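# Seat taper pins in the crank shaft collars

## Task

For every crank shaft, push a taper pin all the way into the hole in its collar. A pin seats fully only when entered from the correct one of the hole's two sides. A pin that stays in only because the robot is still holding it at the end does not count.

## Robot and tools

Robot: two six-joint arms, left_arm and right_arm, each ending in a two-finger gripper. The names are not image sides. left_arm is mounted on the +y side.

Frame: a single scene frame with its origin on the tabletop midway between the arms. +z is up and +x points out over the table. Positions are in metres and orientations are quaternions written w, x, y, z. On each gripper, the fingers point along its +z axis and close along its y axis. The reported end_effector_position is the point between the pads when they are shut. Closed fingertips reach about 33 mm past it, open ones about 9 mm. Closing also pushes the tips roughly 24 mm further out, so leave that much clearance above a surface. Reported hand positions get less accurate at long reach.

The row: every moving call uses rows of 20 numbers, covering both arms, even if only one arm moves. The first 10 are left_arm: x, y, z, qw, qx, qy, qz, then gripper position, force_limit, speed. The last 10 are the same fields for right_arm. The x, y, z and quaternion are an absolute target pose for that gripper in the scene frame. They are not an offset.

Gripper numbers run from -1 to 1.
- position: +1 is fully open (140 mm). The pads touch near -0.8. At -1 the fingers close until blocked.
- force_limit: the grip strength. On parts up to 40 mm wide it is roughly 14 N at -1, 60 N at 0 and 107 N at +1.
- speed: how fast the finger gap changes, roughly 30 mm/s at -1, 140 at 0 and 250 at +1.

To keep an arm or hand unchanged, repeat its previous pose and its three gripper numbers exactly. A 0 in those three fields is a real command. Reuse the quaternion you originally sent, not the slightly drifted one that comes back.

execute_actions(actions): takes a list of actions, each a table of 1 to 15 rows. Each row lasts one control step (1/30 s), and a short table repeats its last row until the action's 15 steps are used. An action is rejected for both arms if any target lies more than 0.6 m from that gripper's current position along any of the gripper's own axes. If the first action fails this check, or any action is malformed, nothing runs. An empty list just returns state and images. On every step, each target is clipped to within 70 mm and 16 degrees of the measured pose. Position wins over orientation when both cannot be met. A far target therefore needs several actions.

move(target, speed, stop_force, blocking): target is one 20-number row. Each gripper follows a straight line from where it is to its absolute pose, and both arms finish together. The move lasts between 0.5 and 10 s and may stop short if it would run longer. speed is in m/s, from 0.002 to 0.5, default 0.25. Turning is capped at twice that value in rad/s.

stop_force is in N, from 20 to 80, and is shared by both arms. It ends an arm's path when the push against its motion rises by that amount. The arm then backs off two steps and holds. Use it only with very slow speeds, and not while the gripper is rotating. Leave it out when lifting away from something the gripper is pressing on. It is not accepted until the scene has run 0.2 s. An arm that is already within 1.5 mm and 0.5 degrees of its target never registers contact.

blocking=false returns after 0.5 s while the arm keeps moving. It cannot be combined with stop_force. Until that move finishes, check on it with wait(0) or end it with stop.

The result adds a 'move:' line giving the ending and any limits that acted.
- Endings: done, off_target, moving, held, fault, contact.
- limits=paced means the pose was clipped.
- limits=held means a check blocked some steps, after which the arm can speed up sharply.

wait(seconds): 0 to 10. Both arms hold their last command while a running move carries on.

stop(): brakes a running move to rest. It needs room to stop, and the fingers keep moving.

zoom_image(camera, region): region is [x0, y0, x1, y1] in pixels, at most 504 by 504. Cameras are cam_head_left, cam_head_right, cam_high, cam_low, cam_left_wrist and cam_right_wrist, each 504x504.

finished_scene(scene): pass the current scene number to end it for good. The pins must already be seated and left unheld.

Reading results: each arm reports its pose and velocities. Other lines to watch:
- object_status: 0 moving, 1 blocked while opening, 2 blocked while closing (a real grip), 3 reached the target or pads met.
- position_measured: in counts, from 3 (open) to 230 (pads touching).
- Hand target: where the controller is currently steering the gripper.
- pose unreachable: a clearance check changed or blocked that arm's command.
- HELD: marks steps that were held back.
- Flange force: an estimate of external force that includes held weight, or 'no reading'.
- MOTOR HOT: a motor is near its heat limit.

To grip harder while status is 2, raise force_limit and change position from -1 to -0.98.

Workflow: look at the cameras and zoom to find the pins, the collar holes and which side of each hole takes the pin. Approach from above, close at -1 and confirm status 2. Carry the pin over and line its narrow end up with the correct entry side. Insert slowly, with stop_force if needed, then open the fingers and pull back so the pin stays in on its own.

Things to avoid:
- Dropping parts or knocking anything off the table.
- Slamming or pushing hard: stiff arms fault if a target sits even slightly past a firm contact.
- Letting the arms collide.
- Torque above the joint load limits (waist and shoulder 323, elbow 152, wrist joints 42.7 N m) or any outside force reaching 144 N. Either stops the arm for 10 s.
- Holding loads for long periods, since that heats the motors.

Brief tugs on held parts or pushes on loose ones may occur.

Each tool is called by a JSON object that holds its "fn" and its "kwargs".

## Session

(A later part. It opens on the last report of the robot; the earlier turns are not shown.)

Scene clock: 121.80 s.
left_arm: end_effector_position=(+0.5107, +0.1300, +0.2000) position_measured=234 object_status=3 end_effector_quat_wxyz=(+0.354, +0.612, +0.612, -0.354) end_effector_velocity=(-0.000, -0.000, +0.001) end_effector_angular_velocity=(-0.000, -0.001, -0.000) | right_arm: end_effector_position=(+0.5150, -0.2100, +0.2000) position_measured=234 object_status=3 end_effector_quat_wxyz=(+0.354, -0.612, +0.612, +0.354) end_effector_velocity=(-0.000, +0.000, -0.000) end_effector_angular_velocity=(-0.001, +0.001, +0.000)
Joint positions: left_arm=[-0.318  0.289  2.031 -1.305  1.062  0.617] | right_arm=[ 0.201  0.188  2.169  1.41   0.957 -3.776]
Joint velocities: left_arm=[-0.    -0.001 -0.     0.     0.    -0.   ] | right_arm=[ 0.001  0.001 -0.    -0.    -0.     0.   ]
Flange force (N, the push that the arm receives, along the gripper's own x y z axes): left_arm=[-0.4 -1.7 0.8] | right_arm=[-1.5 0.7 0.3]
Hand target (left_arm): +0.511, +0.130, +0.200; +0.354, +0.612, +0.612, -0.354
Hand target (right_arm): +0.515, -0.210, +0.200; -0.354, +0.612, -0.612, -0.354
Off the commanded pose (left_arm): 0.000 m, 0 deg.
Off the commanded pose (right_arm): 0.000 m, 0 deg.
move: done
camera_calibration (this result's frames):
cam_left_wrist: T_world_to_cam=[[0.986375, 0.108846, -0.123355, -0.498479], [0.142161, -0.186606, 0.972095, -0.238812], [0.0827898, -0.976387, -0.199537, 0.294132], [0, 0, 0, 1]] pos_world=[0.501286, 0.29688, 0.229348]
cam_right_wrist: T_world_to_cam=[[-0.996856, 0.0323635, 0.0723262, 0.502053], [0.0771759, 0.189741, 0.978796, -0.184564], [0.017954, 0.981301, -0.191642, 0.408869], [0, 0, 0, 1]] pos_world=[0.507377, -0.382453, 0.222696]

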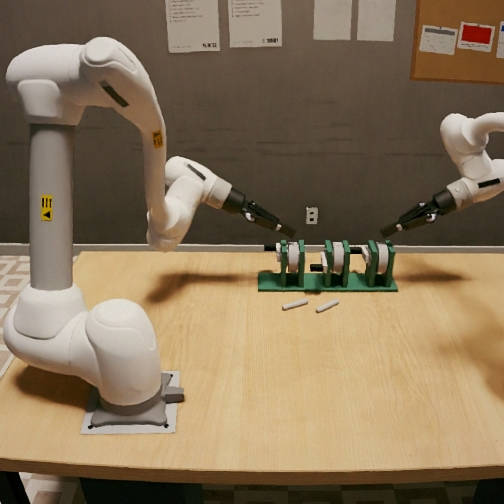

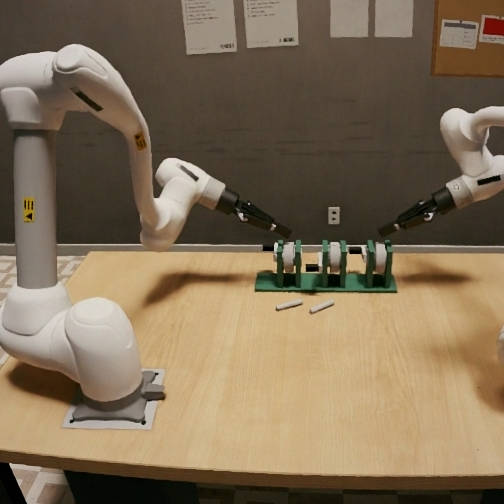

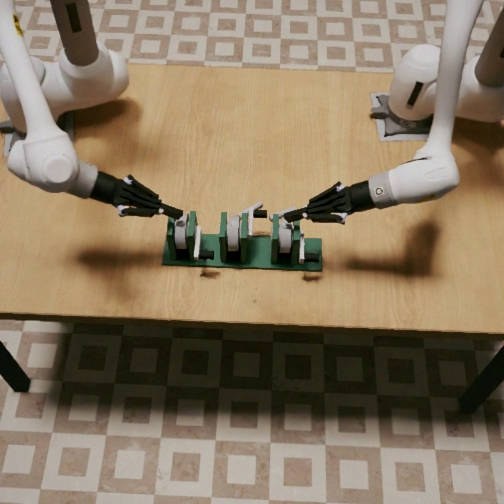

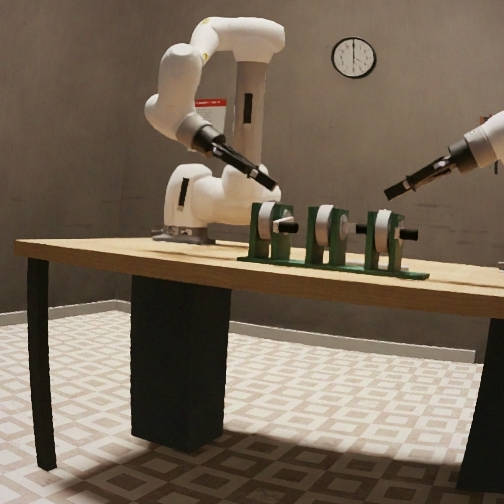

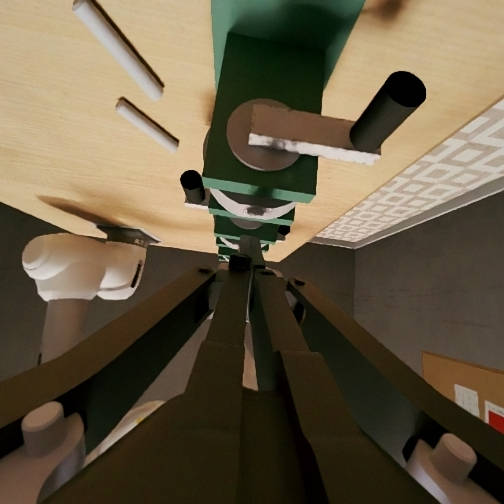

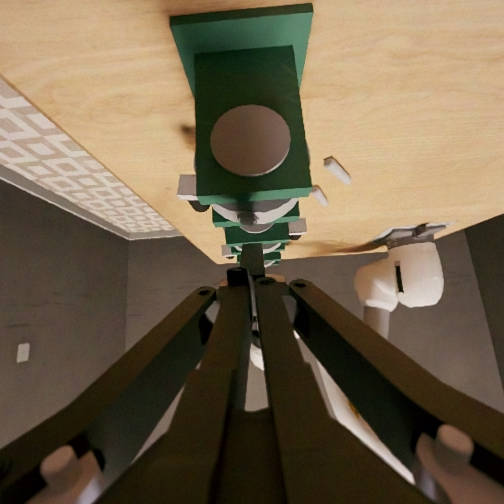

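{"fn": "execute_actions", "kwargs": {"actions": [[[0.5107,0.13,0.2,0.3536,0.6124,0.6124,-0.3536,-1,0.3,-0.5,0.517,-0.207,0.184,-0.3536,0.6124,-0.6124,-0.3536,-1,0.3,-0.5]],[[0.5107,0.13,0.2,0.3536,0.6124,0.6124,-0.3536,-1,0.3,-0.5,0.517,-0.207,0.1805,-0.3536,0.6124,-0.6124,-0.3536,-1,0.3,-0.5]],[[0.5107,0.13,0.2,0.3536,0.6124,0.6124,-0.3536,-1,0.3,-0.5,0.517,-0.2075,0.1798,-0.3536,0.6124,-0.6124,-0.3536,-1,0.3,-0.5]],[[0.5107,0.13,0.2,0.3536,0.6124,0.6124,-0.3536,-1,0.3,-0.5,0.514,-0.208,0.1795,-0.3536,0.6124,-0.6124,-0.3536,-1,0.3,-0.5]],[[0.5107,0.13,0.2,0.3536,0.6124,0.6124,-0.3536,-1,0.3,-0.5,0.511,-0.208,0.1795,-0.3536,0.6124,-0.6124,-0.3536,-1,0.3,-0.5]],[[0.5107,0.13,0.2,0.3536,0.6124,0.6124,-0.3536,-1,0.3,-0.5,0.511,-0.2085,0.179,-0.3536,0.6124,-0.6124,-0.3536,-1,0.3,-0.5]]]}}

Scene clock: 126.17 s.
left_arm: end_effector_position=(+0.5107, +0.1300, +0.2000) position_measured=234 object_status=3 end_effector_quat_wxyz=(+0.354, +0.612, +0.612, -0.354) end_effector_velocity=(+0.000, -0.001, +0.001) end_effector_angular_velocity=(-0.002, +0.000, +0.001) | right_arm: end_effector_position=(+0.5110, -0.2085, +0.1791) position_measured=234 object_status=3 end_effector_quat_wxyz=(+0.354, -0.612, +0.612, +0.354) end_effector_velocity=(-0.000, +0.000, -0.000) end_effector_angular_velocity=(+0.000, +0.001, +0.000)
Joint positions: left_arm=[-0.318  0.289  2.031 -1.304  1.062  0.617] | right_arm=[ 0.207  0.213  2.189  1.446  0.947 -3.831]
Joint velocities: left_arm=[-0.     0.    -0.001 -0.002  0.001 -0.   ] | right_arm=[-0.     0.    -0.     0.     0.001 -0.   ]
Flange force (N, the push that the arm receives, along the gripper's own x y z axes): left_arm=[-1.1 -2.1 1.1] | right_arm=[-73.1 -1.0 -15.9]
Flange force at the end of the 2nd action (N, along the gripper's axes at the end of the call): left_arm=[-1.3 -3.0 0.4] | right_arm=[-19.2 -1.4 -15.6]
Flange force at the end of the 3rd action (N, along the gripper's axes at the end of the call): left_arm=[-2.1 -2.7 1.6] | right_arm=[-39.7 -2.0 -16.8]
Flange force at the end of the 4th action (N, along the gripper's axes at the end of the call): left_arm=[-0.8 -2.1 0.9] | right_arm=[-55.4 -5.6 -21.5]
Flange force at the end of the 5th action (N, along the gripper's axes at the end of the call): left_arm=[-0.7 -0.8 1.8] | right_arm=[-56.9 -5.8 -24.2]
Hand target (left_arm): +0.511, +0.130, +0.200; +0.354, +0.612, +0.612, -0.354
Hand target (right_arm): +0.511, -0.208, +0.179; -0.354, +0.612, -0.612, -0.354
Off the commanded pose (left_arm): 0.000 m, 0 deg.
Off the commanded pose (right_arm): 0.000 m, 0 deg.
Step readings (end_effector_position; steps 1 to 15: 1st action; 16 to 30: 2nd action; 31 to 45: 3rd action; 46 to 60: 4th action; 61 to 75: 5th action; 76 to 90: 6th action):
0: left_arm (+0.5107, +0.1300, +0.2000) | right_arm (+0.5150, -0.2100, +0.2000)
1: left_arm (+0.5107, +0.1300, +0.2000) | right_arm (+0.5151, -0.2099, +0.1998)
2: left_arm (+0.5107, +0.1300, +0.2000) | right_arm (+0.5159, -0.2092, +0.1968)
4: left_arm (+0.5107, +0.1300, +0.2000) | right_arm (+0.5168, -0.2077, +0.1858)
8: left_arm (+0.5107, +0.1300, +0.2000) | right_arm (+0.5171, -0.2070, +0.1842)
15: left_arm (+0.5107, +0.1300, +0.2000) | right_arm (+0.5170, -0.2070, +0.1840)
16: left_arm (+0.5107, +0.1300, +0.2000) | right_arm (+0.5170, -0.2070, +0.1837)
17: left_arm (+0.5107, +0.1300, +0.2000) | right_arm (+0.5170, -0.2070, +0.1821)
19: left_arm (+0.5107, +0.1300, +0.2000) | right_arm (+0.5170, -0.2069, +0.1809)
23: left_arm (+0.5107, +0.1300, +0.2000) | right_arm (+0.5170, -0.2069, +0.1807)
30: left_arm (+0.5107, +0.1300, +0.2000) | right_arm (+0.5170, -0.2070, +0.1806)
31: left_arm (+0.5107, +0.1300, +0.2000) | right_arm (+0.5170, -0.2070, +0.1804)
32: left_arm (+0.5107, +0.1300, +0.2000) | right_arm (+0.5170, -0.2071, +0.1802)
34: left_arm (+0.5107, +0.1300, +0.2000) | right_arm (+0.5171, -0.2073, +0.1800)
38: left_arm (+0.5107, +0.1300, +0.2000) | right_arm (+0.5170, -0.2074, +0.1799)
45: left_arm (+0.5107, +0.1300, +0.2000) | right_arm (+0.5170, -0.2075, +0.1799)
46: left_arm (+0.5107, +0.1300, +0.2000) | right_arm (+0.5167, -0.2076, +0.1797)
47: left_arm (+0.5107, +0.1300, +0.2000) | right_arm (+0.5155, -0.2079, +0.1796)
49: left_arm (+0.5107, +0.1300, +0.2000) | right_arm (+0.5144, -0.2080, +0.1795)
53: left_arm (+0.5107, +0.1300, +0.2000) | right_arm (+0.5141, -0.2080, +0.1795)
60: left_arm (+0.5107, +0.1300, +0.2000) | right_arm (+0.5140, -0.2080, +0.1795)
61: left_arm (+0.5107, +0.1300, +0.2000) | right_arm (+0.5137, -0.2080, +0.1795)
62: left_arm (+0.5107, +0.1300, +0.2000) | right_arm (+0.5123, -0.2080, +0.1795)
64: left_arm (+0.5107, +0.1300, +0.2000) | right_arm (+0.5111, -0.2080, +0.1795)
68: left_arm (+0.5107, +0.1300, +0.2000) | right_arm (+0.5110, -0.2080, +0.1795)
75: left_arm (+0.5107, +0.1300, +0.2000) | right_arm (+0.5110, -0.2080, +0.1795)
76: left_arm (+0.5107, +0.1300, +0.2000) | right_arm (+0.5110, -0.2080, +0.1795)
77: left_arm (+0.5107, +0.1300, +0.2000) | right_arm (+0.5109, -0.2081, +0.1793)
79: left_arm (+0.5107, +0.1300, +0.2000) | right_arm (+0.5109, -0.2083, +0.1793)
83: left_arm (+0.5107, +0.1300, +0.2000) | right_arm (+0.5109, -0.2084, +0.1792)
90: end_effector_position above
camera_calibration (this result's frames):
cam_left_wrist: T_world_to_cam=[[0.98638, 0.108867, -0.123302, -0.498524], [0.142118, -0.18667, 0.972089, -0.238795], [0.0828115, -0.976372, -0.199599, 0.294139], [0, 0, 0, 1]] pos_world=[0.501313, 0.296886, 0.229371]
cam_right_wrist: T_world_to_cam=[[-0.996865, 0.0323679, 0.0721959, 0.499557], [0.077048, 0.189695, 0.978815, -0.164069], [0.017987, 0.981309, -0.191594, 0.403438], [0, 0, 0, 1]] pos_world=[0.503376, -0.380944, 0.201823]

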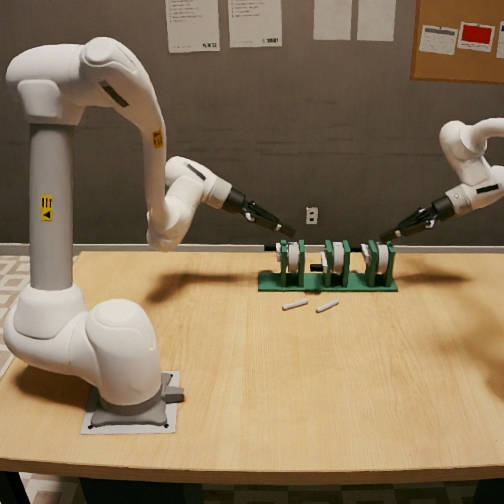

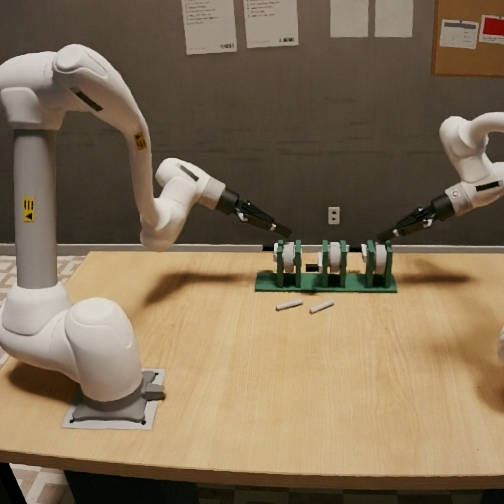

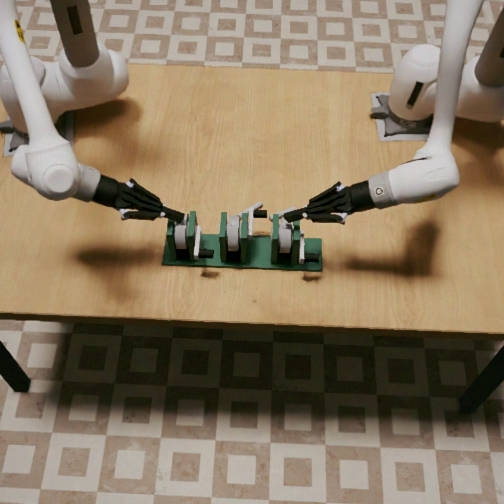

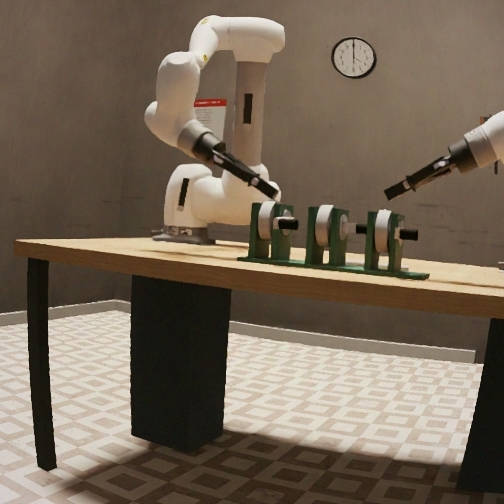

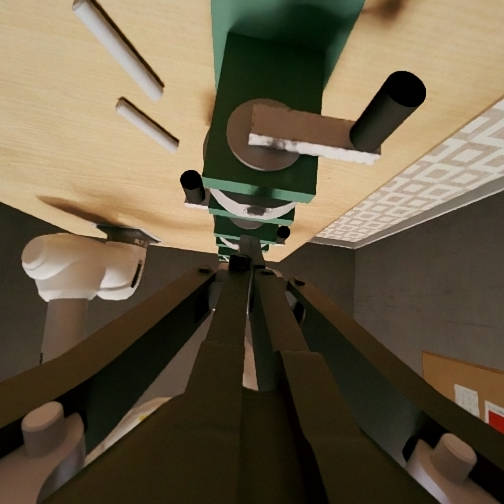

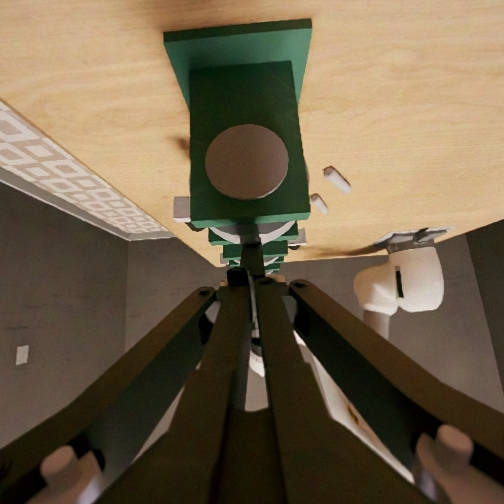

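{"fn": "move", "kwargs": {"target": [0.5107,0.16,0.23,0.3536,0.6124,0.6124,-0.3536,-1,0.3,-0.5,0.511,-0.23,0.23,-0.3536,0.6124,-0.6124,-0.3536,-1,0.3,-0.5]}}

{"fn": "finished_scene", "kwargs": {"scene": 1}}

Scene clock: 127.30 s.
left_arm: end_effector_position=(+0.5107, +0.1600, +0.2300) position_measured=234 object_status=3 end_effector_quat_wxyz=(+0.354, +0.612, +0.612, -0.354) end_effector_velocity=(+0.001, -0.000, +0.001) end_effector_angular_velocity=(-0.001, -0.001, +0.002) | right_arm: end_effector_position=(+0.5110, -0.2299, +0.2300) position_measured=234 object_status=3 end_effector_quat_wxyz=(+0.354, -0.612, +0.612, +0.354) end_effector_velocity=(-0.000, +0.000, +0.002) end_effector_angular_velocity=(+0.001, -0.002, +0.000)
Joint positions: left_arm=[-0.267  0.247  2.017 -1.249  1.114  0.569] | right_arm=[ 0.167  0.131  2.166  1.35   0.993 -3.711]
Joint velocities: left_arm=[ 0.    -0.001 -0.    -0.002 -0.    -0.   ] | right_arm=[ 0.    -0.002 -0.001 -0.     0.     0.   ]
Flange force (N, the push that the arm receives, along the gripper's own x y z axes): left_arm=[-1.6 -4.2 1.2] | right_arm=[-1.0 1.0 0.3]
Hand target (left_arm): +0.511, +0.160, +0.230; +0.354, +0.612, +0.612, -0.354
Hand target (right_arm): +0.511, -0.230, +0.230; -0.354, +0.612, -0.612, -0.354
Off the commanded pose (left_arm): 0.000 m, 0 deg.
Off the commanded pose (right_arm): 0.000 m, 0 deg.
move: done
camera_calibration (this result's frames):
cam_left_wrist: T_world_to_cam=[[0.986386, 0.108824, -0.123291, -0.498076], [0.142095, -0.186631, 0.9721, -0.262344], [0.0827783, -0.976384, -0.199553, 0.329409], [0, 0, 0, 1]] pos_world=[0.501305, 0.326871, 0.259351]
cam_right_wrist: T_world_to_cam=[[-0.996857, 0.0323143, 0.0723303, 0.496562], [0.0771674, 0.189571, 0.97883, -0.209881], [0.0179185, 0.981335, -0.191469, 0.434238], [0, 0, 0, 1]] pos_world=[0.503417, -0.402392, 0.252664]

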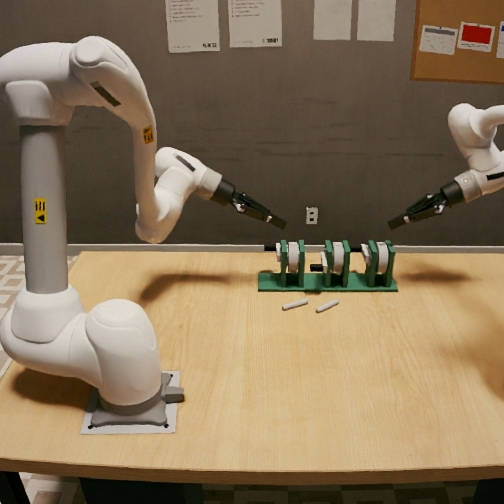

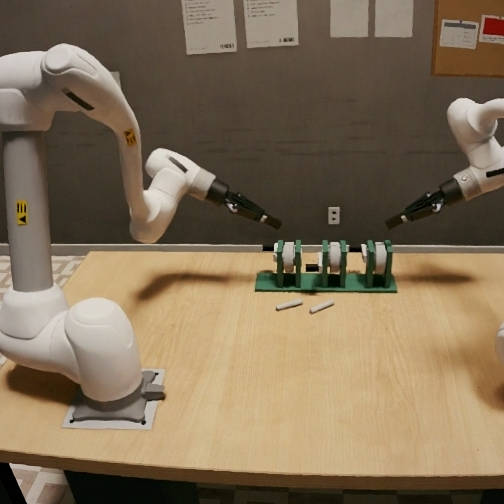

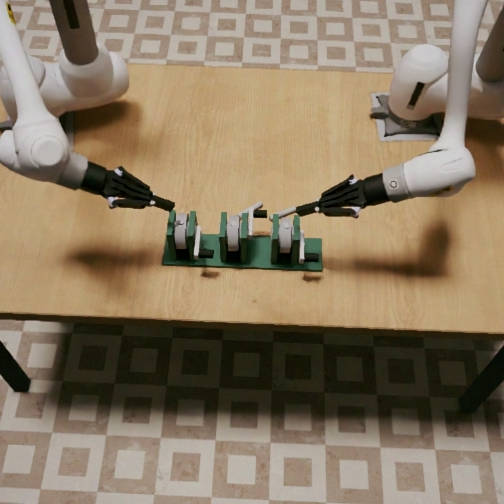

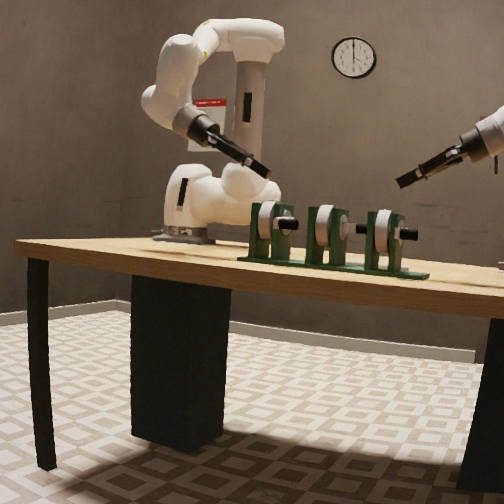

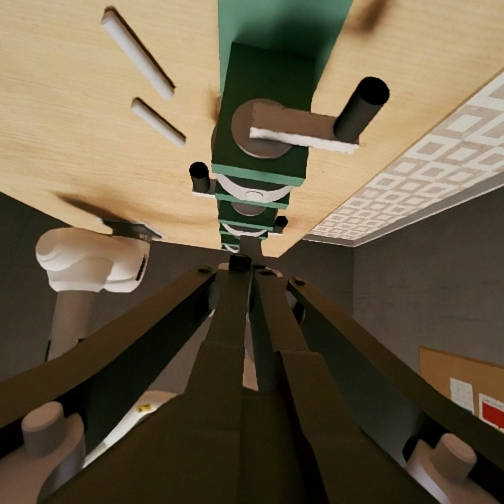

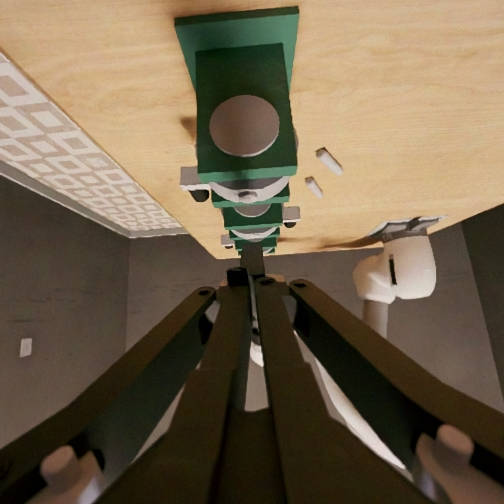

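The scene is finished: the task was done.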